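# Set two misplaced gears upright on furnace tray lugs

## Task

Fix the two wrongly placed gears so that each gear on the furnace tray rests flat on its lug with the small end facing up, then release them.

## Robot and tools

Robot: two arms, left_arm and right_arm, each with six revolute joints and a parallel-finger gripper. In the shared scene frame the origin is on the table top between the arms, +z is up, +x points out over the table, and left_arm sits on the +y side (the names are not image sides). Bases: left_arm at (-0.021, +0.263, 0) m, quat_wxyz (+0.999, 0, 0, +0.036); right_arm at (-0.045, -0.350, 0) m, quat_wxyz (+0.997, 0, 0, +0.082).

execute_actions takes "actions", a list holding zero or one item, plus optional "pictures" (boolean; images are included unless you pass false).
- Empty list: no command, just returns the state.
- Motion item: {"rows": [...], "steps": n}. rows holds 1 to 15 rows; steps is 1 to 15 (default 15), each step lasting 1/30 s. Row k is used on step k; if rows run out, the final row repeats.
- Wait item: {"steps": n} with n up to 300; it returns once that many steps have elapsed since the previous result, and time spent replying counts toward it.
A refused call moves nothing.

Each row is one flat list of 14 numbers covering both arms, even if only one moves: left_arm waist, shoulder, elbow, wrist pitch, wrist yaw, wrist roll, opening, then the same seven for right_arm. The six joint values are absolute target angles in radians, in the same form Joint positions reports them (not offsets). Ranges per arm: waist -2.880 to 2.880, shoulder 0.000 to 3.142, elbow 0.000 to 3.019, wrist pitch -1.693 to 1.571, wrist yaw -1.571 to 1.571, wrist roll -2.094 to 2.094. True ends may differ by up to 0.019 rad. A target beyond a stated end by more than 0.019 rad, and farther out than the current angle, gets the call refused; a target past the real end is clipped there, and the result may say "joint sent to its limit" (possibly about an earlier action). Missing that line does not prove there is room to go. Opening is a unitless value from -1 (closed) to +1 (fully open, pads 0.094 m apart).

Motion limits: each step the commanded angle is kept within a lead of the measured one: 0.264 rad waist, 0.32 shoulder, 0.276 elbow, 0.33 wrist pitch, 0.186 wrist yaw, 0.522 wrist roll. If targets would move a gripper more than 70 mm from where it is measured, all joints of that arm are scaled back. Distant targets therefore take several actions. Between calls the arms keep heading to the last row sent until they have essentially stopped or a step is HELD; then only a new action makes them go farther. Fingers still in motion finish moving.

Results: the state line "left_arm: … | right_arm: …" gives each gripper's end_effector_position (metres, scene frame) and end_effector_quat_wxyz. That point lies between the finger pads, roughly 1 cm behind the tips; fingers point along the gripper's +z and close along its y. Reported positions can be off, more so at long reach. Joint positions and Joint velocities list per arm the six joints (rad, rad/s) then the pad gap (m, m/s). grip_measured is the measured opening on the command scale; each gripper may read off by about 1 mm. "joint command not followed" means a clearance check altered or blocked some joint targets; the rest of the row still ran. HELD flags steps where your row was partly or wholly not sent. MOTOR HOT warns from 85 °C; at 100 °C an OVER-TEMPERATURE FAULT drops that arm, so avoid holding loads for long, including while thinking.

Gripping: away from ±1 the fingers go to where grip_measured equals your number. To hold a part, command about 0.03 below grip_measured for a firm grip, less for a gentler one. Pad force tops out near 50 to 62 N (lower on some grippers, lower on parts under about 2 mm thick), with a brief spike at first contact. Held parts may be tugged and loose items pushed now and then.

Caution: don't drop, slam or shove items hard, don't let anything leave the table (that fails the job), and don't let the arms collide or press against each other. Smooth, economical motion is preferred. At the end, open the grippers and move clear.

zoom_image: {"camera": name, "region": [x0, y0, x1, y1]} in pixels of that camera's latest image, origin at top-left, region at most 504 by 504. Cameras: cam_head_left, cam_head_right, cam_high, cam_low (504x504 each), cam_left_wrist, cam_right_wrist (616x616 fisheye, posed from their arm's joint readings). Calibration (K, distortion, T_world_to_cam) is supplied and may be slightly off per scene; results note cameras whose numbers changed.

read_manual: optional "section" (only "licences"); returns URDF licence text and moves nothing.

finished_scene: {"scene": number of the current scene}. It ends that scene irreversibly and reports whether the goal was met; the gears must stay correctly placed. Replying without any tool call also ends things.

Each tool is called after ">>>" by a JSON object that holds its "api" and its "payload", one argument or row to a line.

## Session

>>> {"api": "execute_actions", "payload": {
  "actions": []
}}

>>> {"api": "zoom_image", "payload": {
  "camera": "cam_high",
  "region": [0, 0, 504, 504]
}}

Scene clock: 0.00 s of 6880.00 s.
left_arm: end_effector_position=(+0.3423, +0.4236, +0.2761) grip_measured=+1.000 end_effector_quat_wxyz=(+0.378, -0.014, +0.921, -0.093) | right_arm: end_effector_position=(+0.3804, +0.2018, +0.1290) grip_measured=+1.000 end_effector_quat_wxyz=(+0.028, +0.283, +0.958, -0.021)
Joint positions: left_arm=[ 0.586  1.035  0.949 -0.908  0.589  0.45   0.094] | right_arm=[ 0.768  2.279  2.28  -1.591  0.067  1.506  0.094]
Joint velocities: left_arm=[-0.005 -0.015  0.002  0.002 -0.022 -0.051  0.   ] | right_arm=[-0.005 -0.015 -0.007 -0.002 -0.007 -0.095  0.   ]
camera_calibration (this result's frames):
cam_left_wrist: T_world_to_cam=[[-0.0510157, -0.983519, 0.173456, 0.389762], [-0.989851, 0.0267288, -0.139572, 0.367014], [0.132636, -0.178816, -0.974901, 0.421897], [0, 0, 0, 1]] pos_world=[0.327215, 0.44897, 0.394926]
cam_right_wrist: T_world_to_cam=[[-0.545479, -0.838098, 0.00666508, 0.380916], [-0.704456, 0.462777, 0.538126, 0.109881], [-0.454087, 0.288841, -0.842838, 0.344647], [0, 0, 0, 1]] pos_world=[0.441688, 0.168846, 0.228813]

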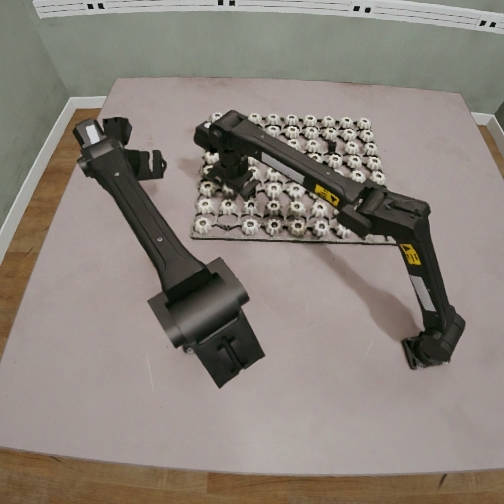

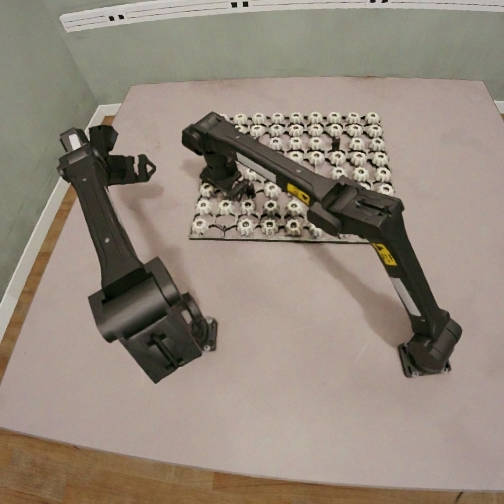

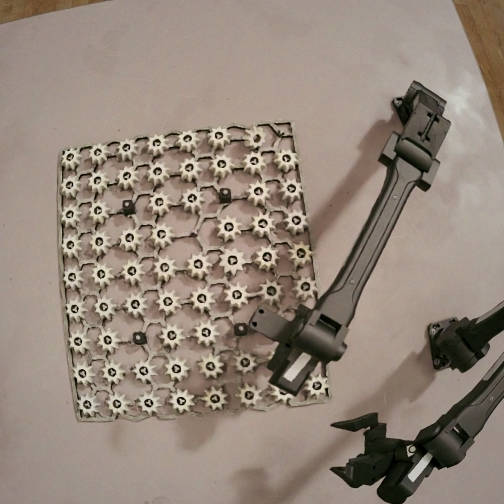

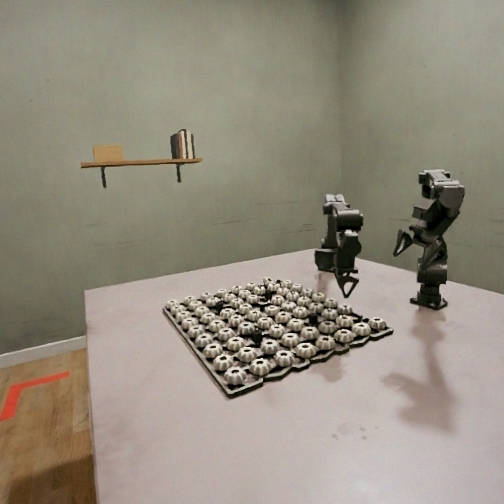

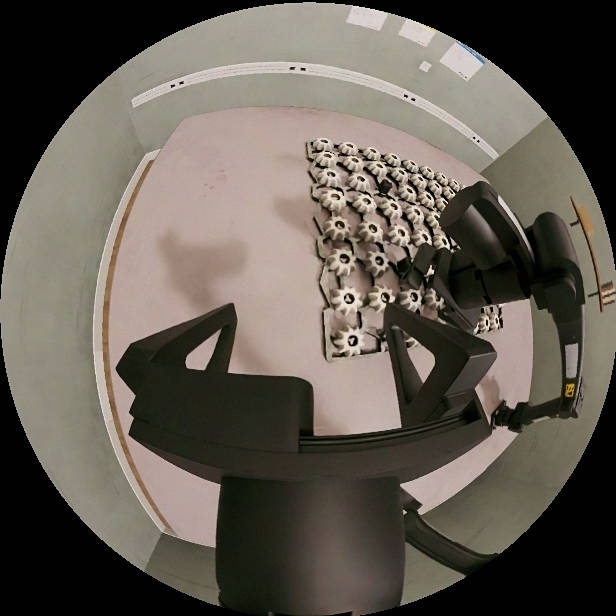

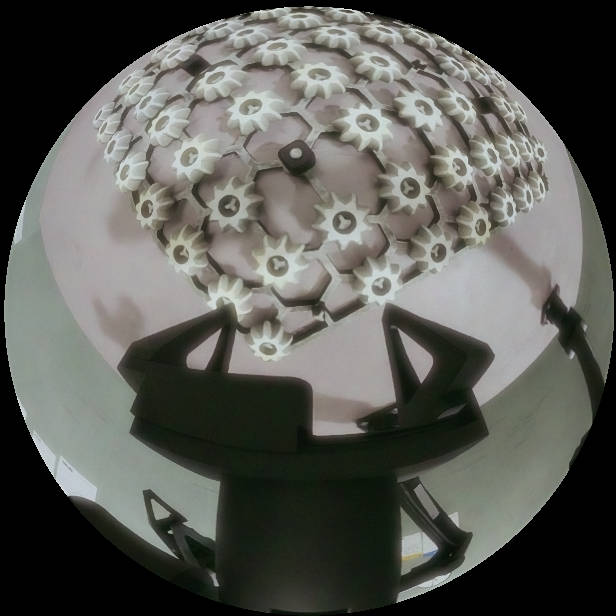

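Region (0, 0, 504, 504) of cam_high's 504x504 image, scaled by 1.000.

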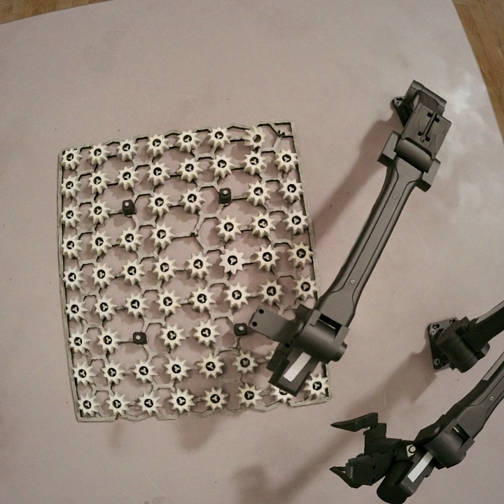

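>>> {"api": "execute_actions", "payload": {
  "actions": [
    {"rows":[[0.586,1.035,0.949,-0.908,0,0,0.4,0.004,1.573,1.14,-1.129,0,0,0.4]]}
  ],
  "pictures": false
}}

>>> {"api": "execute_actions", "payload": {
  "actions": [
    {"steps":20}
  ],
  "pictures": false
}}

>>> {"api": "execute_actions", "payload": {
  "actions": [
    {"rows":[[-0.543,1.83,1.54,-1.224,0,0,0.4,0.004,1.573,1.14,-1.129,0,0,0.4]]}
  ],
  "pictures": false
}}

>>> {"api": "execute_actions", "payload": {
  "actions": [
    {"steps":50}
  ]
}}

Scene clock: 20.63 s of 6880.00 s.
left_arm: end_effector_position=(+0.2967, +0.5081, +0.2520) grip_measured=+0.403 end_effector_quat_wxyz=(+0.268, -0.296, +0.912, +0.095) | right_arm: end_effector_position=(+0.4688, +0.0193, +0.1465) grip_measured=+0.402 end_effector_quat_wxyz=(+0.053, +0.207, +0.975, +0.053)
Joint positions: left_arm=[ 0.585  1.035  0.949 -0.908  0.003  0.031  0.066] | right_arm=[ 0.463  1.938  1.754 -1.238  0.008  1.045  0.066]
Joint velocities: left_arm=[ 0.015 -0.005 -0.017  0.007 -0.007 -0.154  0.001] | right_arm=[-0.962 -0.845 -1.028  0.339 -0.066 -0.96   0.001]
Steps of this call (steps 1 to 90: nothing new was sent; then 17.13 s passed at rest; steps 91 to 105: all 15 steps of this action). Readings (joint positions):
91: left_arm=[0.583 1.035 0.949 -0.908 0.506 0.387] | right_arm=[0.763 2.271 2.263 -1.571 0.057 1.483]
92: left_arm=[0.582 1.034 0.949 -0.908 0.405 0.312] | right_arm=[0.759 2.252 2.225 -1.535 0.045 1.451]
94: left_arm=[0.582 1.035 0.949 -0.908 0.206 0.204] | right_arm=[0.737 2.212 2.150 -1.470 0.030 1.391]
98: left_arm=[0.585 1.035 0.949 -0.908 0.007 0.091] | right_arm=[0.661 2.123 2.005 -1.352 0.014 1.267]
105: the state above

Scene clock: 21.30 s of 6880.00 s.
left_arm: end_effector_position=(+0.2967, +0.5081, +0.2520) grip_measured=+0.403 end_effector_quat_wxyz=(+0.269, -0.303, +0.910, +0.093) | right_arm: end_effector_position=(+0.3751, -0.2861, +0.0908) grip_measured=+0.402 end_effector_quat_wxyz=(-0.019, -0.033, +0.999, -0.004)
Joint positions: left_arm=[ 0.585  1.035  0.949 -0.908  0.003  0.015  0.066] | right_arm=[-0.01   1.582  1.115 -1.143  0.002  0.087  0.066]
Joint velocities: left_arm=[-0.005 -0.005  0.007  0.007  0.066  0.037 -0.   ] | right_arm=[ 0.239 -0.005 -0.012  0.007 -0.081 -0.535 -0.001]
Steps of this call (steps 1 to 20: the robot went on to your last target). Readings (joint positions):
1: left_arm=[0.585 1.035 0.949 -0.908 0.003 0.027] | right_arm=[0.429 1.908 1.717 -1.228 0.007 1.011]
2: left_arm=[0.585 1.035 0.949 -0.908 0.003 0.025] | right_arm=[0.395 1.878 1.680 -1.219 0.007 0.978]
4: left_arm=[0.585 1.035 0.949 -0.908 0.003 0.021] | right_arm=[0.324 1.817 1.605 -1.203 0.007 0.907]
8: left_arm=[0.585 1.035 0.949 -0.908 0.003 0.017] | right_arm=[0.166 1.696 1.442 -1.175 0.006 0.741]
20: the state above

Scene clock: 21.80 s of 6880.00 s.
left_arm: end_effector_position=(+0.4866, +0.3221, +0.1393) grip_measured=+0.403 end_effector_quat_wxyz=(+0.042, -0.050, +0.998, +0.005) | right_arm: end_effector_position=(+0.3742, -0.2785, +0.0907) grip_measured=+0.402 end_effector_quat_wxyz=(-0.019, -0.078, +0.997, -0.002)
Joint positions: left_arm=[ 0.042  1.669  1.36  -1.176 -0.005  0.014  0.066] | right_arm=[ 0.008  1.582  1.115 -1.142  0.001  0.015  0.066]
Joint velocities: left_arm=[-1.089  1.079  0.427 -0.071  0.037 -0.007 -0.   ] | right_arm=[-0.005  0.015 -0.002 -0.007  0.022 -0.022  0.   ]
Steps of this call (steps 1 to 15: all 15 steps of this action). Readings (joint positions):
1: left_arm=[0.575 1.047 0.962 -0.943 -0.003 0.014] | right_arm=[-0.002 1.582 1.115 -1.142 0.002 0.073]
2: left_arm=[0.548 1.075 0.993 -1.007 -0.005 0.014] | right_arm=[0.003 1.582 1.115 -1.142 0.002 0.060]
4: left_arm=[0.467 1.162 1.064 -1.083 -0.005 0.014] | right_arm=[0.008 1.582 1.115 -1.142 0.001 0.043]
8: left_arm=[0.299 1.360 1.195 -1.145 -0.005 0.014] | right_arm=[0.008 1.582 1.115 -1.142 0.001 0.025]
15: the state above

Scene clock: 23.47 s of 6880.00 s.
left_arm: end_effector_position=(+0.4711, +0.0153, +0.1071) grip_measured=+0.403 end_effector_quat_wxyz=(+0.010, +0.237, +0.971, -0.003) | right_arm: end_effector_position=(+0.3742, -0.2785, +0.0907) grip_measured=+0.402 end_effector_quat_wxyz=(-0.019, -0.079, +0.997, -0.002)
Joint positions: left_arm=[-0.538  1.834  1.498 -1.216  0.002  0.014  0.066] | right_arm=[ 0.008  1.582  1.115 -1.142  0.001  0.013  0.066]
Joint velocities: left_arm=[-0.015  0.005 -0.017 -0.012 -0.037  0.037 -0.   ] | right_arm=[-0.015 -0.024 -0.002 -0.002 -0.066  0.007 -0.   ]
Steps of this call (steps 1 to 45: the robot went on to your last target; steps 46 to 50: nothing new was sent). Readings (joint positions):
1: left_arm=[0.005 1.704 1.373 -1.178 -0.005 0.014] | right_arm=[0.008 1.582 1.115 -1.142 0.001 0.015]
2: left_arm=[-0.033 1.734 1.382 -1.180 -0.005 0.014] | right_arm=[0.008 1.582 1.115 -1.142 0.001 0.014]
4: left_arm=[-0.111 1.780 1.393 -1.184 -0.005 0.014] | right_arm=[0.008 1.582 1.115 -1.142 0.001 0.014]
8: left_arm=[-0.275 1.827 1.396 -1.190 -0.005 0.014] | right_arm=[0.008 1.582 1.115 -1.142 0.001 0.013]
50: the state above
All arms were judged still, so your last target was given up. Only a new action makes them travel on or press farther. Fingers that are still opening or closing keep moving.
camera_calibration (this result's frames):
cam_left_wrist: T_world_to_cam=[[-0.469661, -0.882845, -0.00155996, 0.238574], [-0.718038, 0.380957, 0.582489, 0.271032], [-0.513653, 0.274693, -0.812837, 0.447208], [0, 0, 0, 1]] pos_world=[0.53637, -0.0154725, 0.206007]
cam_right_wrist: T_world_to_cam=[[0.154026, -0.987955, -0.0148677, -0.326243], [-0.771522, -0.129657, 0.62285, 0.20082], [-0.617276, -0.0844646, -0.7822, 0.399895], [0, 0, 0, 1]] pos_world=[0.452032, -0.262499, 0.182867]

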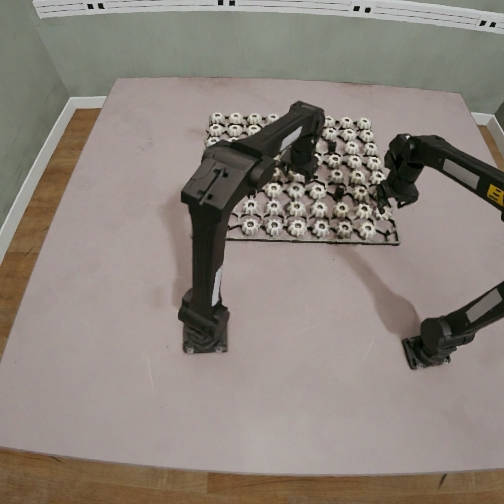

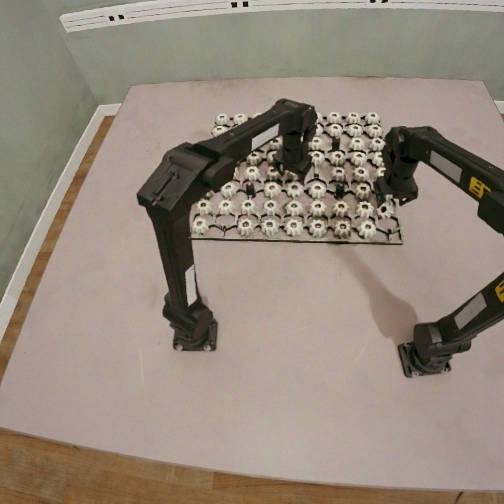

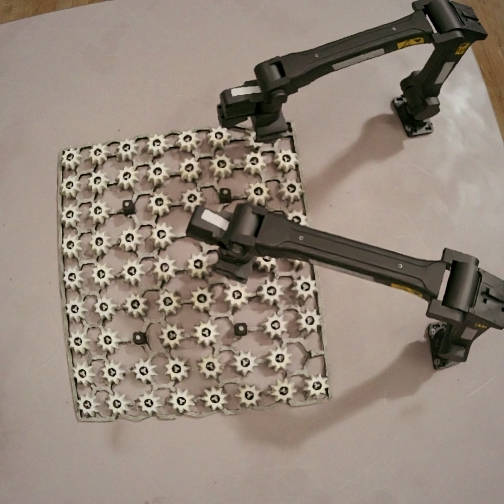

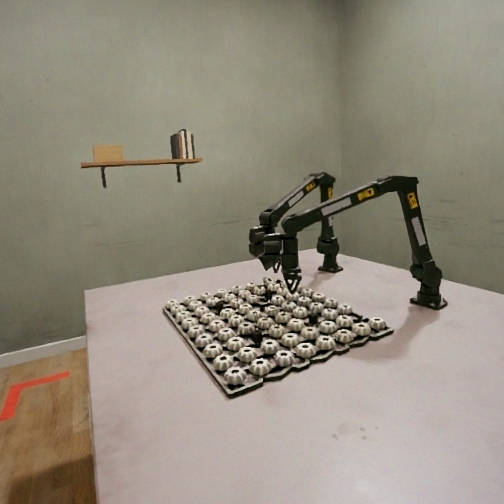

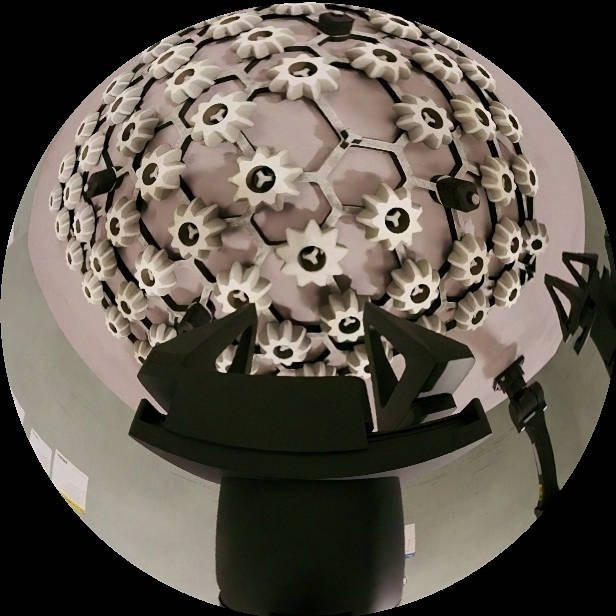

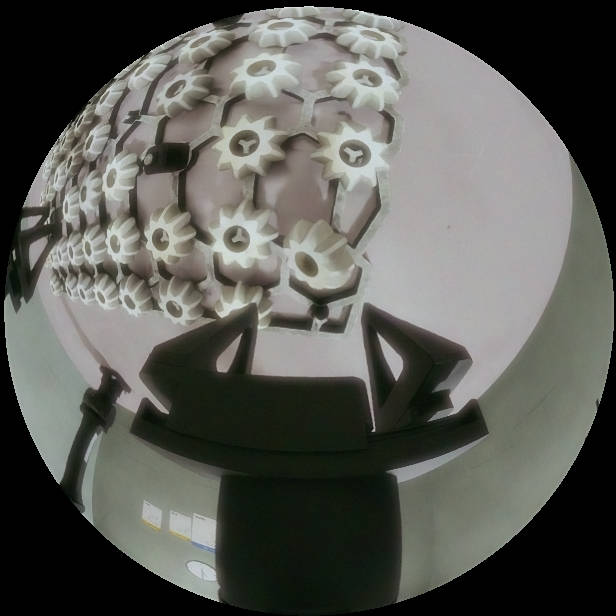

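>>> {"api": "execute_actions", "payload": {
  "actions": [
    {"rows":[[-0.543,1.88,1.48,-1.15,0,0,0.4,-0.01,1.6,1.14,-1.10,0,-1.75,0.4]]}
  ],
  "pictures": false
}}

>>> {"api": "execute_actions", "payload": {
  "actions": [
    {"rows":[[-0.543,1.90,1.47,-1.11,0,0,0.4,-0.01,1.6,1.14,-1.10,0,-1.75,0.4],[-0.543,1.915,1.46,-1.09,0,0,0.4,-0.01,1.6,1.14,-1.10,0,-1.75,0.4],[-0.543,1.93,1.455,-1.07,0,0,0.4,-0.01,1.6,1.14,-1.10,0,-1.75,0.4],[-0.543,1.945,1.45,-1.05,0,0,0.4,-0.01,1.6,1.14,-1.10,0,-1.75,0.4],[-0.543,1.955,1.445,-1.045,0,0,0.4,-0.01,1.6,1.14,-1.10,0,-1.75,0.4],[-0.543,1.955,1.445,-1.045,0,0,0.4,-0.01,1.63,1.10,-1.03,0,-1.75,0.4],[-0.543,1.955,1.445,-1.045,0,0,0.4,-0.01,1.65,1.09,-1.0,0,-1.75,0.4],[-0.543,1.955,1.445,-1.045,0,0,0.4,-0.01,1.672,1.078,-0.958,0,-1.75,0.4]]}
  ],
  "pictures": false
}}

>>> {"api": "execute_actions", "payload": {
  "actions": [
    {"steps":15}
  ]
}}

Scene clock: 50.73 s of 6880.00 s.
left_arm: end_effector_position=(+0.4778, +0.0120, +0.0844) grip_measured=+0.403 end_effector_quat_wxyz=(+0.013, +0.237, +0.971, -0.004) | right_arm: end_effector_position=(+0.3816, -0.2826, +0.0859) grip_measured=+0.402 end_effector_quat_wxyz=(-0.009, -0.707, +0.707, +0.006)
Joint positions: left_arm=[-0.538  1.868  1.485 -1.16   0.002  0.014  0.066] | right_arm=[-0.005  1.593  1.115 -1.113  0.001 -1.411  0.066]
Joint velocities: left_arm=[-0.005 -0.005 -0.017 -0.007 -0.007 -0.037 -0.001] | right_arm=[-0.005  0.005 -0.002 -0.002  0.007 -2.19  -0.   ]
Steps of this call (steps 1 to 90: nothing new was sent; then 23.77 s passed at rest; steps 91 to 105: all 15 steps of this action). Readings (joint positions):
91: left_arm=[-0.538 1.835 1.496 -1.207 0.002 0.014] | right_arm=[0.006 1.582 1.115 -1.137 0.001 -0.062]
92: left_arm=[-0.538 1.836 1.495 -1.190 0.002 0.014] | right_arm=[0.005 1.583 1.115 -1.129 0.001 -0.161]
94: left_arm=[-0.538 1.844 1.494 -1.169 0.002 0.014] | right_arm=[0.000 1.586 1.115 -1.117 0.001 -0.356]
98: left_arm=[-0.538 1.861 1.491 -1.160 0.002 0.014] | right_arm=[-0.005 1.593 1.115 -1.113 0.001 -0.745]
105: the state above

Scene clock: 51.23 s of 6880.00 s.
left_arm: end_effector_position=(+0.4836, +0.0079, +0.0305) grip_measured=+0.402 end_effector_quat_wxyz=(+0.012, +0.238, +0.971, -0.002) | right_arm: end_effector_position=(+0.3899, -0.2813, +0.0346) grip_measured=+0.402 end_effector_quat_wxyz=(+0.006, +0.809, -0.588, -0.005)
Joint positions: left_arm=[-0.541  1.946  1.451 -1.052 -0.001  0.014  0.066] | right_arm=[-0.005  1.681  1.071 -0.975  0.001 -1.726  0.066]
Joint velocities: left_arm=[-0.005 -0.005 -0.007 -0.002  0.051  0.051 -0.   ] | right_arm=[ 0.005  0.132 -0.1    0.007  0.037 -0.081 -0.001]
Steps of this call (steps 1 to 15: all 15 steps of this action). Readings (joint positions):
1: left_arm=[-0.538 1.868 1.484 -1.154 0.002 0.014] | right_arm=[-0.005 1.593 1.115 -1.113 0.001 -1.477]
2: left_arm=[-0.538 1.869 1.481 -1.138 0.002 0.014] | right_arm=[-0.005 1.593 1.115 -1.113 0.001 -1.529]
4: left_arm=[-0.538 1.878 1.475 -1.100 0.002 0.014] | right_arm=[-0.005 1.593 1.115 -1.113 0.001 -1.605]
8: left_arm=[-0.538 1.920 1.463 -1.058 0.002 0.014] | right_arm=[-0.005 1.604 1.102 -1.042 0.001 -1.684]
15: the state above

Scene clock: 51.73 s of 6880.00 s.
left_arm: end_effector_position=(+0.4836, +0.0079, +0.0305) grip_measured=+0.402 end_effector_quat_wxyz=(+0.012, +0.238, +0.971, -0.002) | right_arm: end_effector_position=(+0.3889, -0.2814, +0.0322) grip_measured=+0.402 end_effector_quat_wxyz=(+0.006, +0.812, -0.584, -0.006)
Joint positions: left_arm=[-0.541  1.946  1.451 -1.052 -0.001  0.014  0.066] | right_arm=[-0.005  1.685  1.067 -0.971  0.    -1.737  0.066]
Joint velocities: left_arm=[-0.005  0.005 -0.007 -0.007  0.037 -0.022 -0.   ] | right_arm=[-0.015 -0.005 -0.022 -0.012 -0.037  0.066  0.   ]
Steps of this call (steps 1 to 15: the robot went on to your last target). Readings (joint positions):
1: left_arm=[-0.541 1.946 1.451 -1.052 -0.001 0.014] | right_arm=[-0.005 1.685 1.069 -0.974 0.001 -1.728]
2: left_arm=[-0.541 1.946 1.451 -1.052 -0.001 0.014] | right_arm=[-0.005 1.685 1.067 -0.974 0.001 -1.730]
4: left_arm=[-0.541 1.946 1.451 -1.052 -0.001 0.014] | right_arm=[-0.005 1.685 1.067 -0.973 0.002 -1.733]
8: left_arm=[-0.541 1.946 1.451 -1.052 -0.001 0.014] | right_arm=[-0.005 1.685 1.067 -0.971 0.000 -1.736]
15: the state above
camera_calibration (this result's frames):
cam_left_wrist: T_world_to_cam=[[-0.471952, -0.881614, -0.00432004, 0.23893], [-0.719718, 0.382446, 0.579432, 0.328307], [-0.509183, 0.276573, -0.815009, 0.391246], [0, 0, 0, 1]] pos_world=[0.548268, -0.0231234, 0.12967]
cam_right_wrist: T_world_to_cam=[[0.948271, 0.315683, -0.0335614, -0.273693], [0.273681, -0.759343, 0.590336, -0.334428], [0.160874, -0.568984, -0.80646, -0.0752897], [0, 0, 0, 1]] pos_world=[0.363174, -0.210384, 0.127521]

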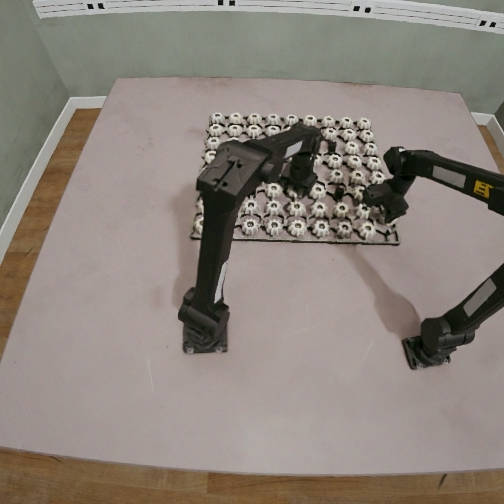

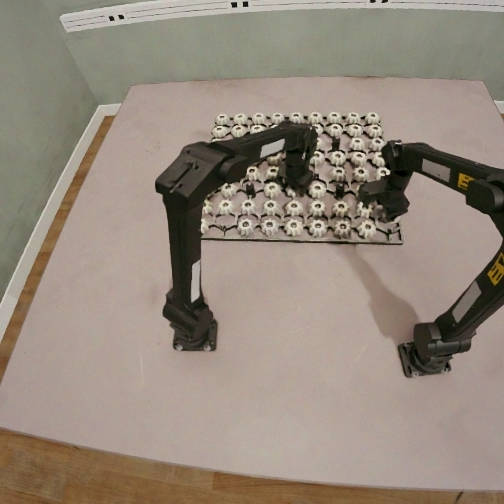

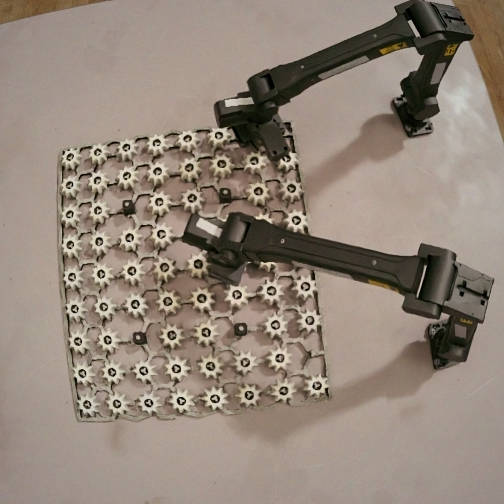

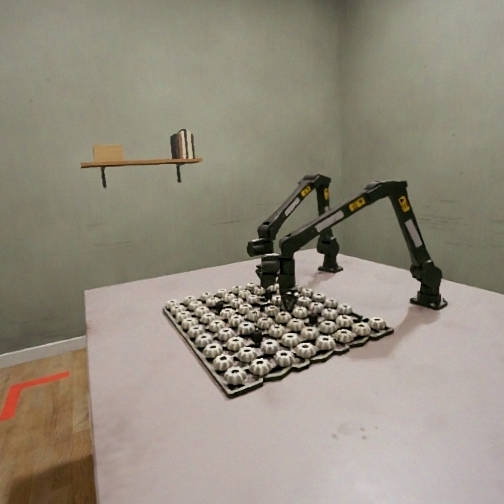

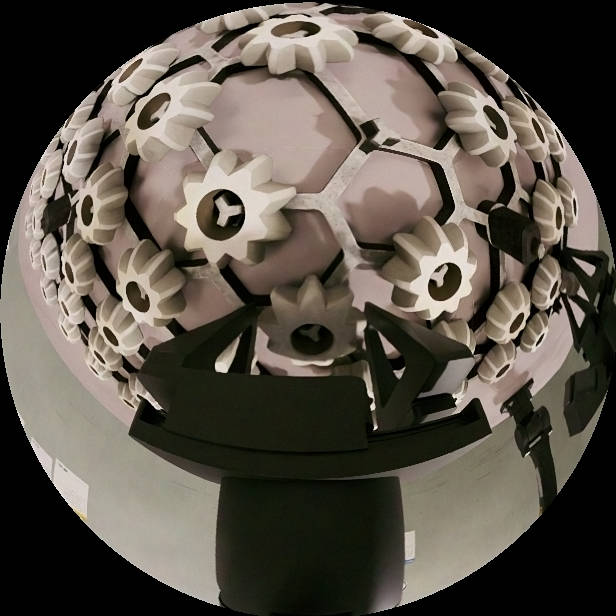

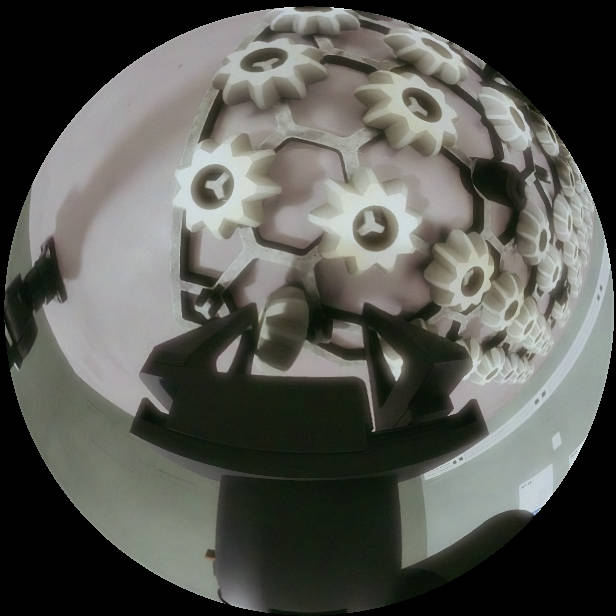

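>>> {"api": "execute_actions", "payload": {
  "actions": [
    {"rows":[[-0.543,1.975,1.44,-1.05,0,0,0.4,-0.01,1.64,1.078,-1.01,0,-1.75,0.4]],"steps":12}
  ],
  "pictures": false
}}

>>> {"api": "execute_actions", "payload": {
  "actions": [
    {"rows":[[-0.543,1.975,1.44,-1.05,0,0,0.0,-0.01,1.64,1.078,-1.01,0,-1.75,-0.6]],"steps":12}
  ]
}}

Scene clock: 77.00 s of 6880.00 s.
left_arm: end_effector_position=(+0.4835, +0.0079, +0.0299) grip_measured=+0.402 end_effector_quat_wxyz=(+0.011, +0.238, +0.971, -0.002) | right_arm: end_effector_position=(+0.3846, -0.2821, +0.0450) grip_measured=+0.402 end_effector_quat_wxyz=(+0.006, +0.812, -0.583, -0.005)
Joint positions: left_arm=[-0.541  1.948  1.451 -1.052 -0.001  0.014  0.066] | right_arm=[-0.005  1.654  1.067 -1.     0.    -1.737  0.066]
Joint velocities: left_arm=[-0.005 -0.005  0.002 -0.012 -0.125  0.007 -0.   ] | right_arm=[-0.005 -0.034 -0.002 -0.012 -0.022  0.022 -0.001]
Steps of this call (steps 1 to 15: the robot went on to your last target; steps 16 to 90: nothing new was sent; then 21.87 s passed at rest; steps 91 to 102: all 12 steps of this action). Readings (joint positions):
91: left_arm=[-0.541 1.947 1.451 -1.052 -0.001 0.014] | right_arm=[-0.005 1.683 1.067 -0.975 0.000 -1.737]
92: left_arm=[-0.541 1.947 1.451 -1.052 -0.001 0.014] | right_arm=[-0.005 1.681 1.067 -0.984 0.000 -1.737]
94: left_arm=[-0.541 1.948 1.451 -1.052 -0.001 0.014] | right_arm=[-0.005 1.673 1.067 -0.995 0.000 -1.737]
98: left_arm=[-0.541 1.948 1.451 -1.052 -0.001 0.014] | right_arm=[-0.005 1.657 1.067 -1.000 0.000 -1.737]
102: the state above

Scene clock: 77.40 s of 6880.00 s.
left_arm: end_effector_position=(+0.4835, +0.0080, +0.0299) grip_measured=+0.198 end_effector_quat_wxyz=(+0.011, +0.238, +0.971, -0.002) | right_arm: end_effector_position=(+0.3783, -0.2826, +0.0449) grip_measured=-0.494 end_effector_quat_wxyz=(+0.012, +0.812, -0.583, -0.013)
Joint positions: left_arm=[-0.541  1.948  1.451 -1.052 -0.002  0.013  0.056] | right_arm=[-0.005  1.651  1.063 -1.018 -0.003 -1.738  0.024]
Joint velocities: left_arm=[ 0.005 -0.015 -0.002 -0.012  0.051  0.022  0.   ] | right_arm=[-0.015 -0.015 -0.002 -0.022  0.051  0.007  0.   ]
Steps of this call (steps 1 to 12: all 12 steps of this action). Readings (joint positions):
1: left_arm=[-0.541 1.948 1.451 -1.052 0.001 0.013] | right_arm=[-0.005 1.654 1.067 -1.002 0.000 -1.737]
2: left_arm=[-0.541 1.948 1.451 -1.052 -0.002 0.013] | right_arm=[-0.005 1.654 1.067 -1.002 0.000 -1.738]
4: left_arm=[-0.541 1.948 1.451 -1.052 -0.002 0.013] | right_arm=[-0.005 1.652 1.064 -1.017 -0.001 -1.738]
8: left_arm=[-0.541 1.948 1.451 -1.052 -0.002 0.013] | right_arm=[-0.005 1.651 1.063 -1.018 -0.003 -1.738]
12: the state above
camera_calibration (this result's frames):
cam_left_wrist: T_world_to_cam=[[-0.471612, -0.881794, -0.00466536, 0.238838], [-0.719372, 0.381673, 0.58037, 0.328384], [-0.509986, 0.277065, -0.81434, 0.391036], [0, 0, 0, 1]] pos_world=[0.548292, -0.023072, 0.128966]
cam_right_wrist: T_world_to_cam=[[0.947028, 0.31706, -0.051105, -0.261194], [0.285691, -0.759036, 0.585017, -0.344151], [0.146695, -0.568627, -0.809409, -0.0583662], [0, 0, 0, 1]] pos_world=[0.35424, -0.211598, 0.140744]

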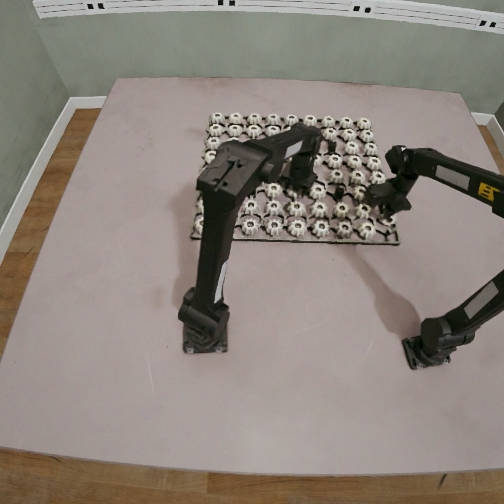

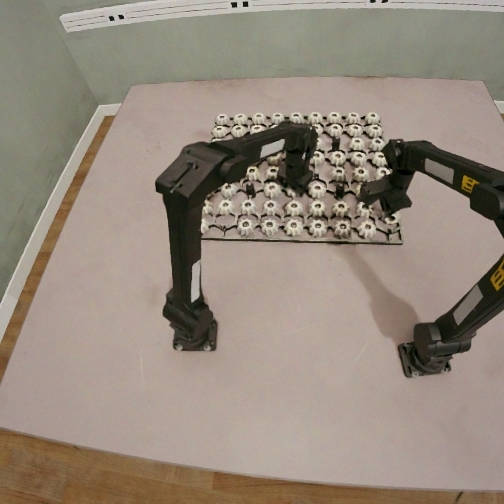

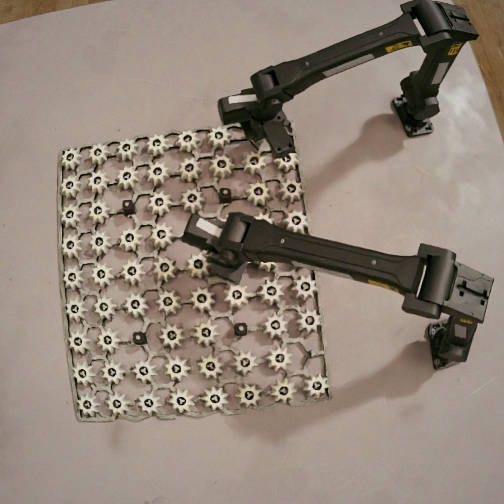

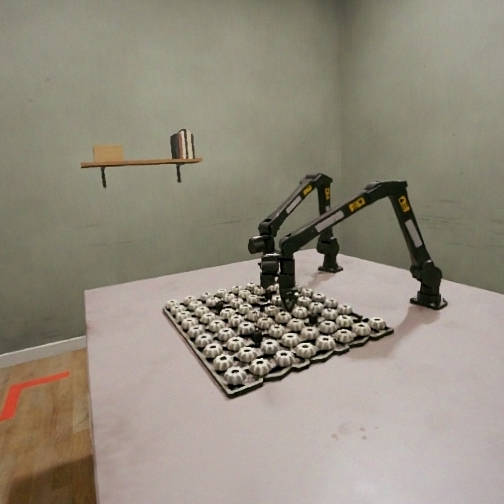

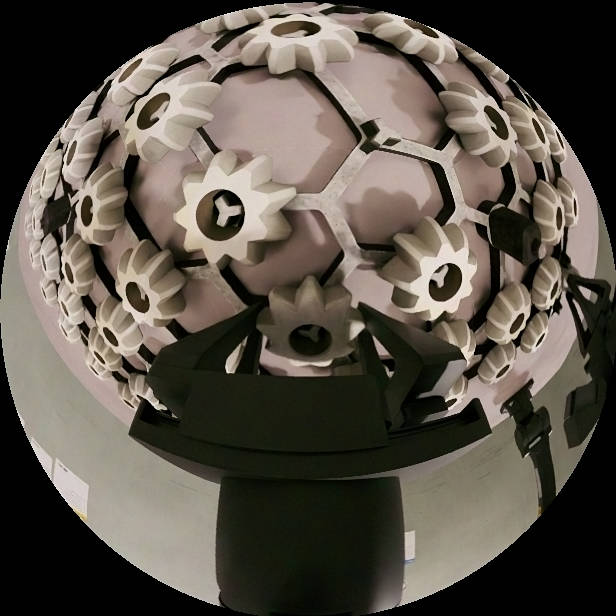

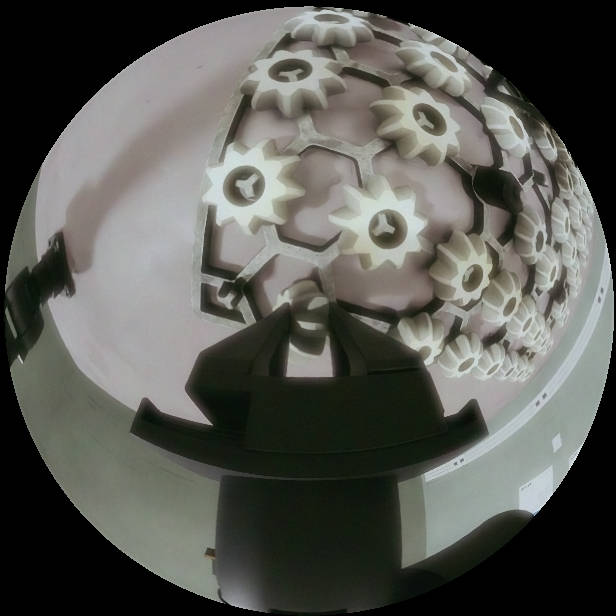

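>>> {"api": "execute_actions", "payload": {
  "actions": [
    {"rows":[[-0.543,1.92,1.48,-1.065,0,0,0.0,-0.01,1.63,1.09,-1.03,0,-1.75,-0.6],[-0.543,1.91,1.48,-1.075,0,0,0.0,-0.01,1.62,1.09,-1.04,0,-1.75,-0.6],[-0.543,1.90,1.48,-1.085,0,0,0.0,-0.01,1.61,1.09,-1.05,0,-1.75,-0.6],[-0.543,1.89,1.48,-1.095,0,0,0.0,-0.01,1.60,1.09,-1.06,0,-1.75,-0.6],[-0.543,1.88,1.48,-1.105,0,0,0.0,-0.01,1.58,1.09,-1.08,0,-1.75,-0.6],[-0.543,1.87,1.48,-1.115,0,0,0.0,-0.01,1.56,1.09,-1.10,0,-1.75,-0.6],[-0.543,1.86,1.48,-1.125,0,0,0.0,-0.01,1.54,1.09,-1.12,0,-1.75,-0.6],[-0.543,1.85,1.48,-1.135,0,0,0.0,-0.01,1.52,1.09,-1.14,0,-1.75,-0.6],[-0.543,1.84,1.48,-1.145,0,0,0.0,-0.01,1.50,1.09,-1.16,0,-1.75,-0.6],[-0.543,1.83,1.48,-1.155,0,0,0.0,-0.01,1.48,1.09,-1.18,0,-1.75,-0.6],[-0.543,1.81,1.48,-1.175,0,0,0.0,-0.01,1.46,1.09,-1.20,0,-1.75,-0.6],[-0.543,1.79,1.48,-1.195,0,0,0.0,-0.01,1.44,1.09,-1.22,0,-1.75,-0.6],[-0.543,1.76,1.48,-1.22,0,0,0.0,-0.01,1.42,1.09,-1.24,0,-1.75,-0.6]]}
  ],
  "pictures": false
}}

>>> {"api": "execute_actions", "payload": {
  "actions": [
    {"steps":15}
  ]
}}

Scene clock: 95.03 s of 6880.00 s.
left_arm: end_effector_position=(+0.4588, +0.0192, +0.0852) grip_measured=+0.198 end_effector_quat_wxyz=(-0.007, +0.239, +0.971, +0.000) | right_arm: end_effector_position=(+0.3392, -0.2890, +0.1305) grip_measured=-0.598 end_effector_quat_wxyz=(+0.005, +0.812, -0.583, -0.007)
Joint positions: left_arm=[-0.541  1.843  1.451 -1.193  0.003  0.013  0.056] | right_arm=[-0.005  1.434  1.063 -1.216 -0.003 -1.739  0.019]
Joint velocities: left_arm=[-0.005 -0.552 -0.007 -0.388  0.007 -0.066 -0.001] | right_arm=[-0.015 -0.601 -0.007 -0.247 -0.022 -0.007  0.   ]
Steps of this call (steps 1 to 15: the robot went on to your last target; steps 16 to 90: nothing new was sent; then 14.13 s passed at rest; steps 91 to 105: all 15 steps of this action). Readings (joint positions):
91: left_arm=[-0.541 1.947 1.451 -1.052 -0.002 0.013] | right_arm=[-0.005 1.651 1.063 -1.019 -0.003 -1.738]
92: left_arm=[-0.541 1.946 1.451 -1.053 -0.002 0.013] | right_arm=[-0.005 1.650 1.063 -1.021 -0.003 -1.738]
94: left_arm=[-0.541 1.945 1.451 -1.061 -0.000 0.013] | right_arm=[-0.005 1.643 1.063 -1.038 -0.005 -1.738]
98: left_arm=[-0.541 1.931 1.451 -1.077 0.003 0.013] | right_arm=[-0.005 1.596 1.063 -1.094 -0.003 -1.739]
105: the state above

Scene clock: 95.53 s of 6880.00 s.
left_arm: end_effector_position=(+0.4561, +0.0206, +0.1258) grip_measured=+0.198 end_effector_quat_wxyz=(+0.022, +0.239, +0.971, -0.006) | right_arm: end_effector_position=(+0.3359, -0.2895, +0.1371) grip_measured=-0.598 end_effector_quat_wxyz=(+0.003, +0.812, -0.583, -0.005)
Joint positions: left_arm=[-0.541  1.764  1.451 -1.213  0.003  0.013  0.056] | right_arm=[-0.005  1.416  1.063 -1.23  -0.003 -1.739  0.019]
Joint velocities: left_arm=[-0.015  0.005 -0.012 -0.002  0.051 -0.007 -0.   ] | right_arm=[-0.005 -0.024 -0.002  0.002 -0.022  0.007 -0.001]
Steps of this call (steps 1 to 15: the robot went on to your last target). Readings (joint positions):
1: left_arm=[-0.541 1.825 1.451 -1.202 0.003 0.013] | right_arm=[-0.005 1.417 1.063 -1.222 -0.003 -1.739]
2: left_arm=[-0.541 1.808 1.451 -1.207 0.003 0.013] | right_arm=[-0.005 1.404 1.063 -1.226 -0.003 -1.739]
4: left_arm=[-0.541 1.780 1.451 -1.210 0.003 0.013] | right_arm=[-0.005 1.396 1.063 -1.229 -0.003 -1.739]
8: left_arm=[-0.541 1.762 1.451 -1.211 0.003 0.013] | right_arm=[-0.005 1.407 1.063 -1.230 -0.003 -1.739]
15: the state above
camera_calibration (this result's frames):
cam_left_wrist: T_world_to_cam=[[-0.472359, -0.881406, -0.000992789, 0.23732], [-0.729223, 0.390169, 0.562141, 0.254817], [-0.495087, 0.266256, -0.827041, 0.44679], [0, 0, 0, 1]] pos_world=[0.519118, -0.00920657, 0.226506]
cam_right_wrist: T_world_to_cam=[[0.947928, 0.317204, -0.0285428, -0.217461], [0.272427, -0.761156, 0.588578, -0.387845], [0.164974, -0.565706, -0.807936, 0.0130203], [0, 0, 0, 1]] pos_world=[0.309649, -0.218866, 0.23259]

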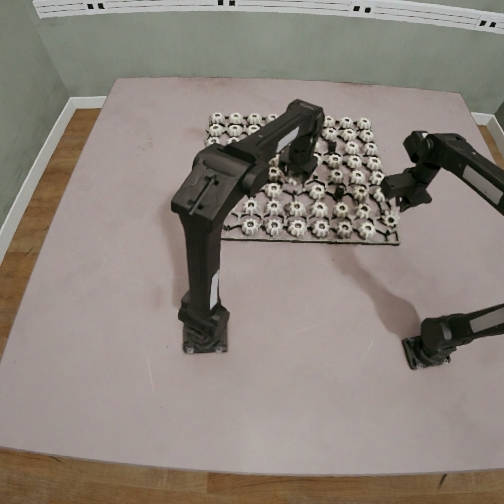

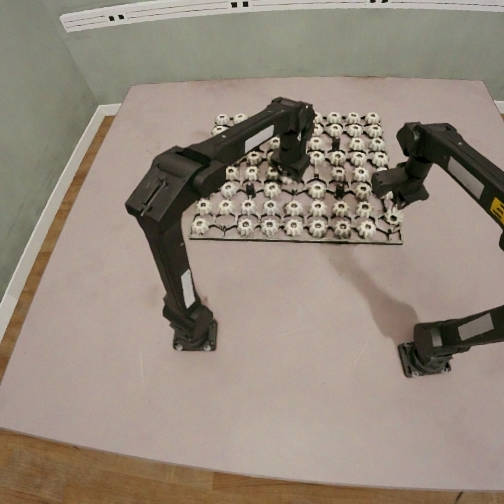

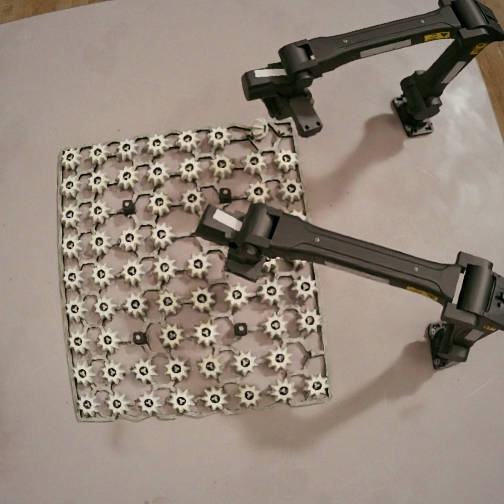

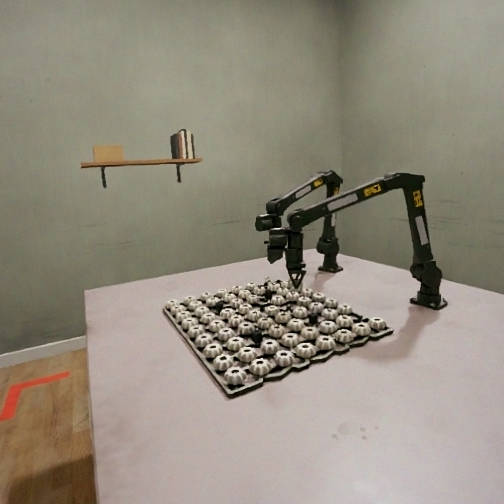

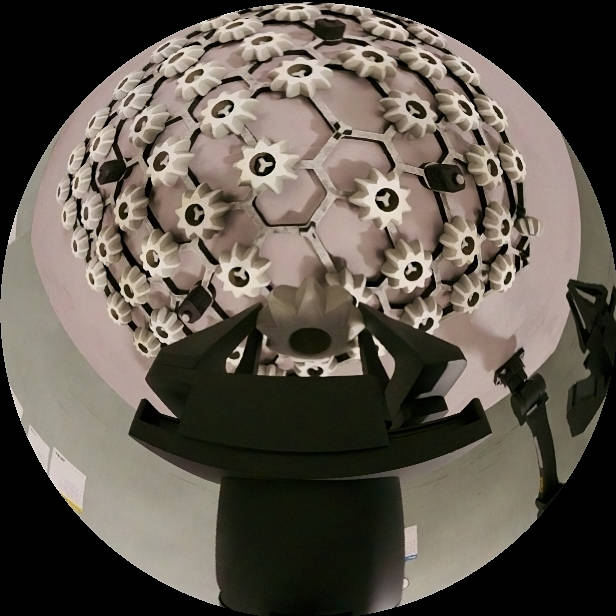

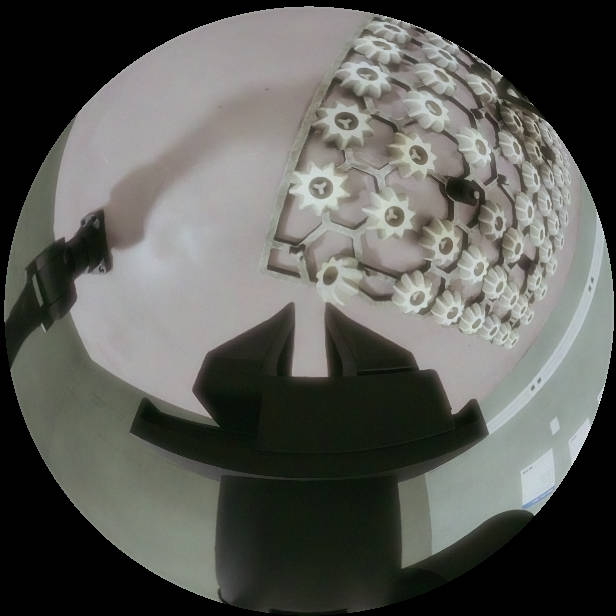

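>>> {"api": "execute_actions", "payload": {
  "actions": [
    {"rows":[[-1.682,0.306,0.43,-0.08,0,0,0.0,-0.088,1.545,1.05,-1.06,0,-0.17,0.6]]}
  ],
  "pictures": false
}}

>>> {"api": "execute_actions", "payload": {
  "actions": [
    {"steps":60}
  ]
}}

Scene clock: 110.80 s of 6880.00 s.
left_arm: end_effector_position=(+0.2078, -0.1092, +0.1286) grip_measured=+0.199 end_effector_quat_wxyz=(+0.263, +0.471, +0.830, -0.143) | right_arm: end_effector_position=(+0.3638, -0.3227, +0.0701) grip_measured=+0.598 end_effector_quat_wxyz=(-0.016, -0.228, +0.974, +0.003)
Joint positions: left_arm=[-1.092  1.232  0.742 -0.474 -0.002  0.013  0.056] | right_arm=[-0.095  1.567  1.036 -1.071 -0.    -0.392  0.075]
Joint velocities: left_arm=[-1.695 -1.548 -1.541  1.717 -0.051 -0.007  0.   ] | right_arm=[ 0.005 -0.073  0.002 -0.002 -0.066  1.399 -0.   ]
Steps of this call (steps 1 to 15: the robot went on to your last target; steps 16 to 90: nothing new was sent; then 11.77 s passed at rest; steps 91 to 105: all 15 steps of this action). Readings (joint positions):
91: left_arm=[-0.548 1.756 1.433 -1.185 -0.000 0.013] | right_arm=[-0.010 1.422 1.059 -1.208 -0.003 -1.666]
92: left_arm=[-0.556 1.734 1.395 -1.128 -0.005 0.013] | right_arm=[-0.021 1.434 1.059 -1.162 -0.004 -1.568]
94: left_arm=[-0.597 1.679 1.302 -1.033 -0.007 0.013] | right_arm=[-0.054 1.481 1.059 -1.098 -0.003 -1.374]
98: left_arm=[-0.737 1.542 1.107 -0.844 -0.007 0.013] | right_arm=[-0.097 1.564 1.047 -1.071 -0.000 -0.983]
105: the state above

Scene clock: 112.80 s of 6880.00 s.
left_arm: end_effector_position=(-0.0343, -0.0462, +0.3502) grip_measured=+0.199 end_effector_quat_wxyz=(+0.493, +0.513, +0.486, -0.507) | right_arm: end_effector_position=(+0.3641, -0.3226, +0.0724) grip_measured=+0.598 end_effector_quat_wxyz=(-0.013, -0.125, +0.992, +0.001)
Joint positions: left_arm=[-1.682  0.319  0.415 -0.096  0.003  0.013  0.056] | right_arm=[-0.095  1.561  1.036 -1.071 -0.    -0.183  0.075]
Joint velocities: left_arm=[-0.005 -0.005  0.002  0.007 -0.051 -0.11  -0.   ] | right_arm=[ 0.005 -0.005 -0.002 -0.007 -0.051 -0.007 -0.001]
Steps of this call (steps 1 to 45: the robot went on to your last target; steps 46 to 60: nothing new was sent). Readings (joint positions):
1: left_arm=[-1.150 1.178 0.685 -0.416 -0.002 0.013] | right_arm=[-0.095 1.565 1.036 -1.071 -0.000 -0.350]
2: left_arm=[-1.211 1.121 0.628 -0.357 -0.001 0.013] | right_arm=[-0.095 1.563 1.036 -1.071 -0.000 -0.316]
4: left_arm=[-1.335 1.003 0.529 -0.268 0.001 0.013] | right_arm=[-0.095 1.561 1.036 -1.071 -0.000 -0.268]
8: left_arm=[-1.565 0.773 0.433 -0.199 0.005 0.013] | right_arm=[-0.095 1.561 1.036 -1.071 -0.000 -0.217]
60: the state above
All arms were judged still, so your last target was given up. Only a new action makes them travel on or press farther. Fingers that are still opening or closing keep moving.
camera_calibration (this result's frames):
cam_left_wrist: T_world_to_cam=[[-0.998975, 0.0386396, -0.0235774, -0.0205495], [0.0420039, 0.5972, -0.800992, 0.310528], [-0.0168696, -0.801161, -0.598211, 0.294236], [0, 0, 0, 1]] pos_world=[-0.0286082, 0.0510775, 0.424261]
cam_right_wrist: T_world_to_cam=[[0.244885, -0.969313, -0.0215263, -0.395143], [-0.763252, -0.206422, 0.612239, 0.171716], [-0.597895, -0.133498, -0.79038, 0.353354], [0, 0, 0, 1]] pos_world=[0.439095, -0.300399, 0.165647]

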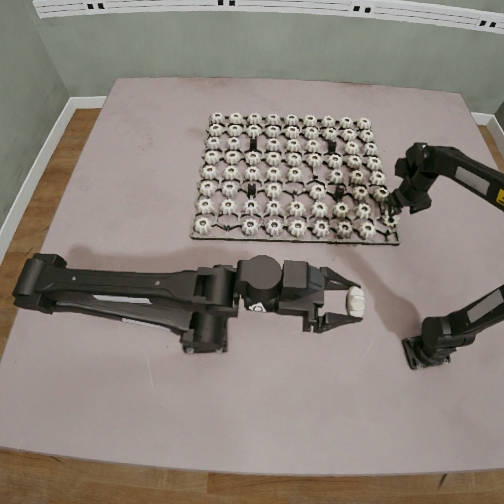

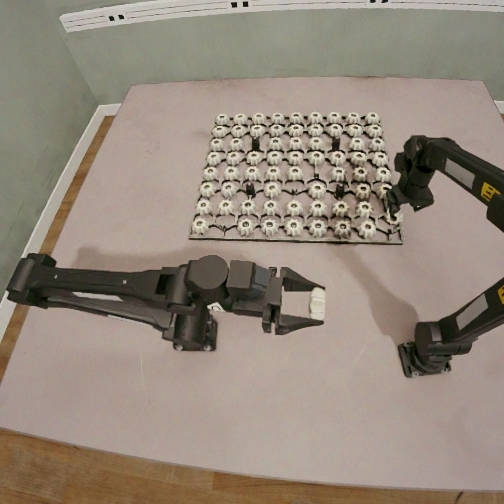

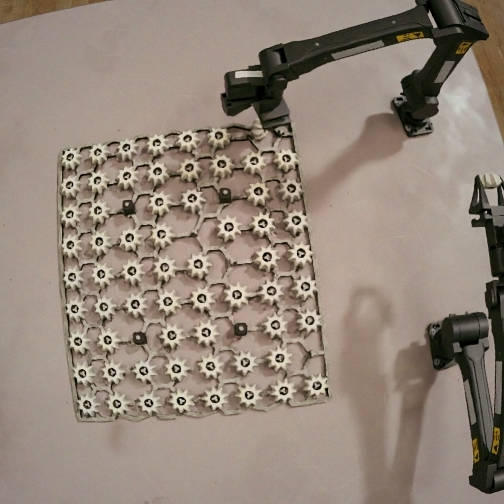

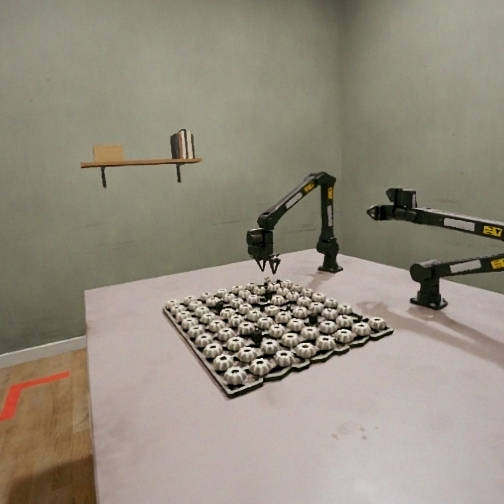

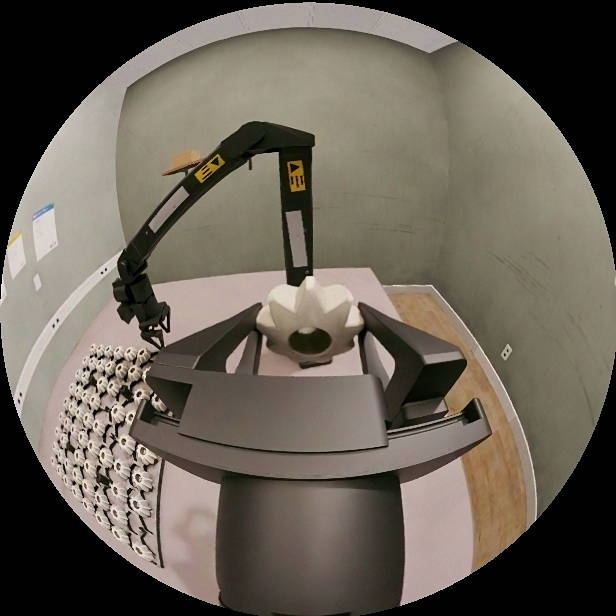

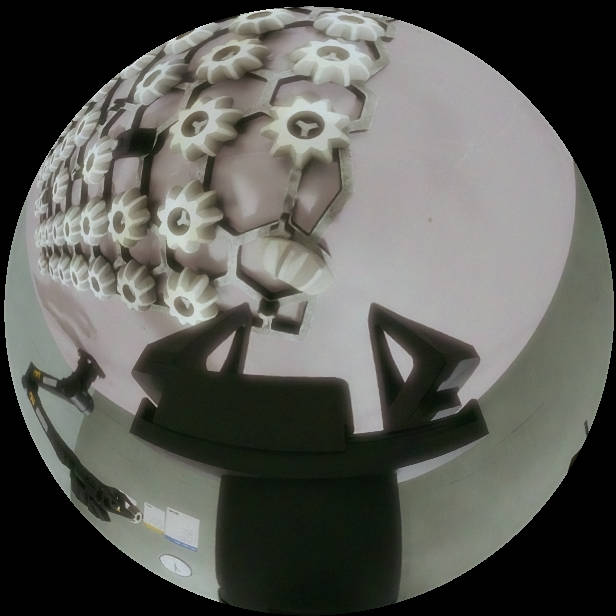

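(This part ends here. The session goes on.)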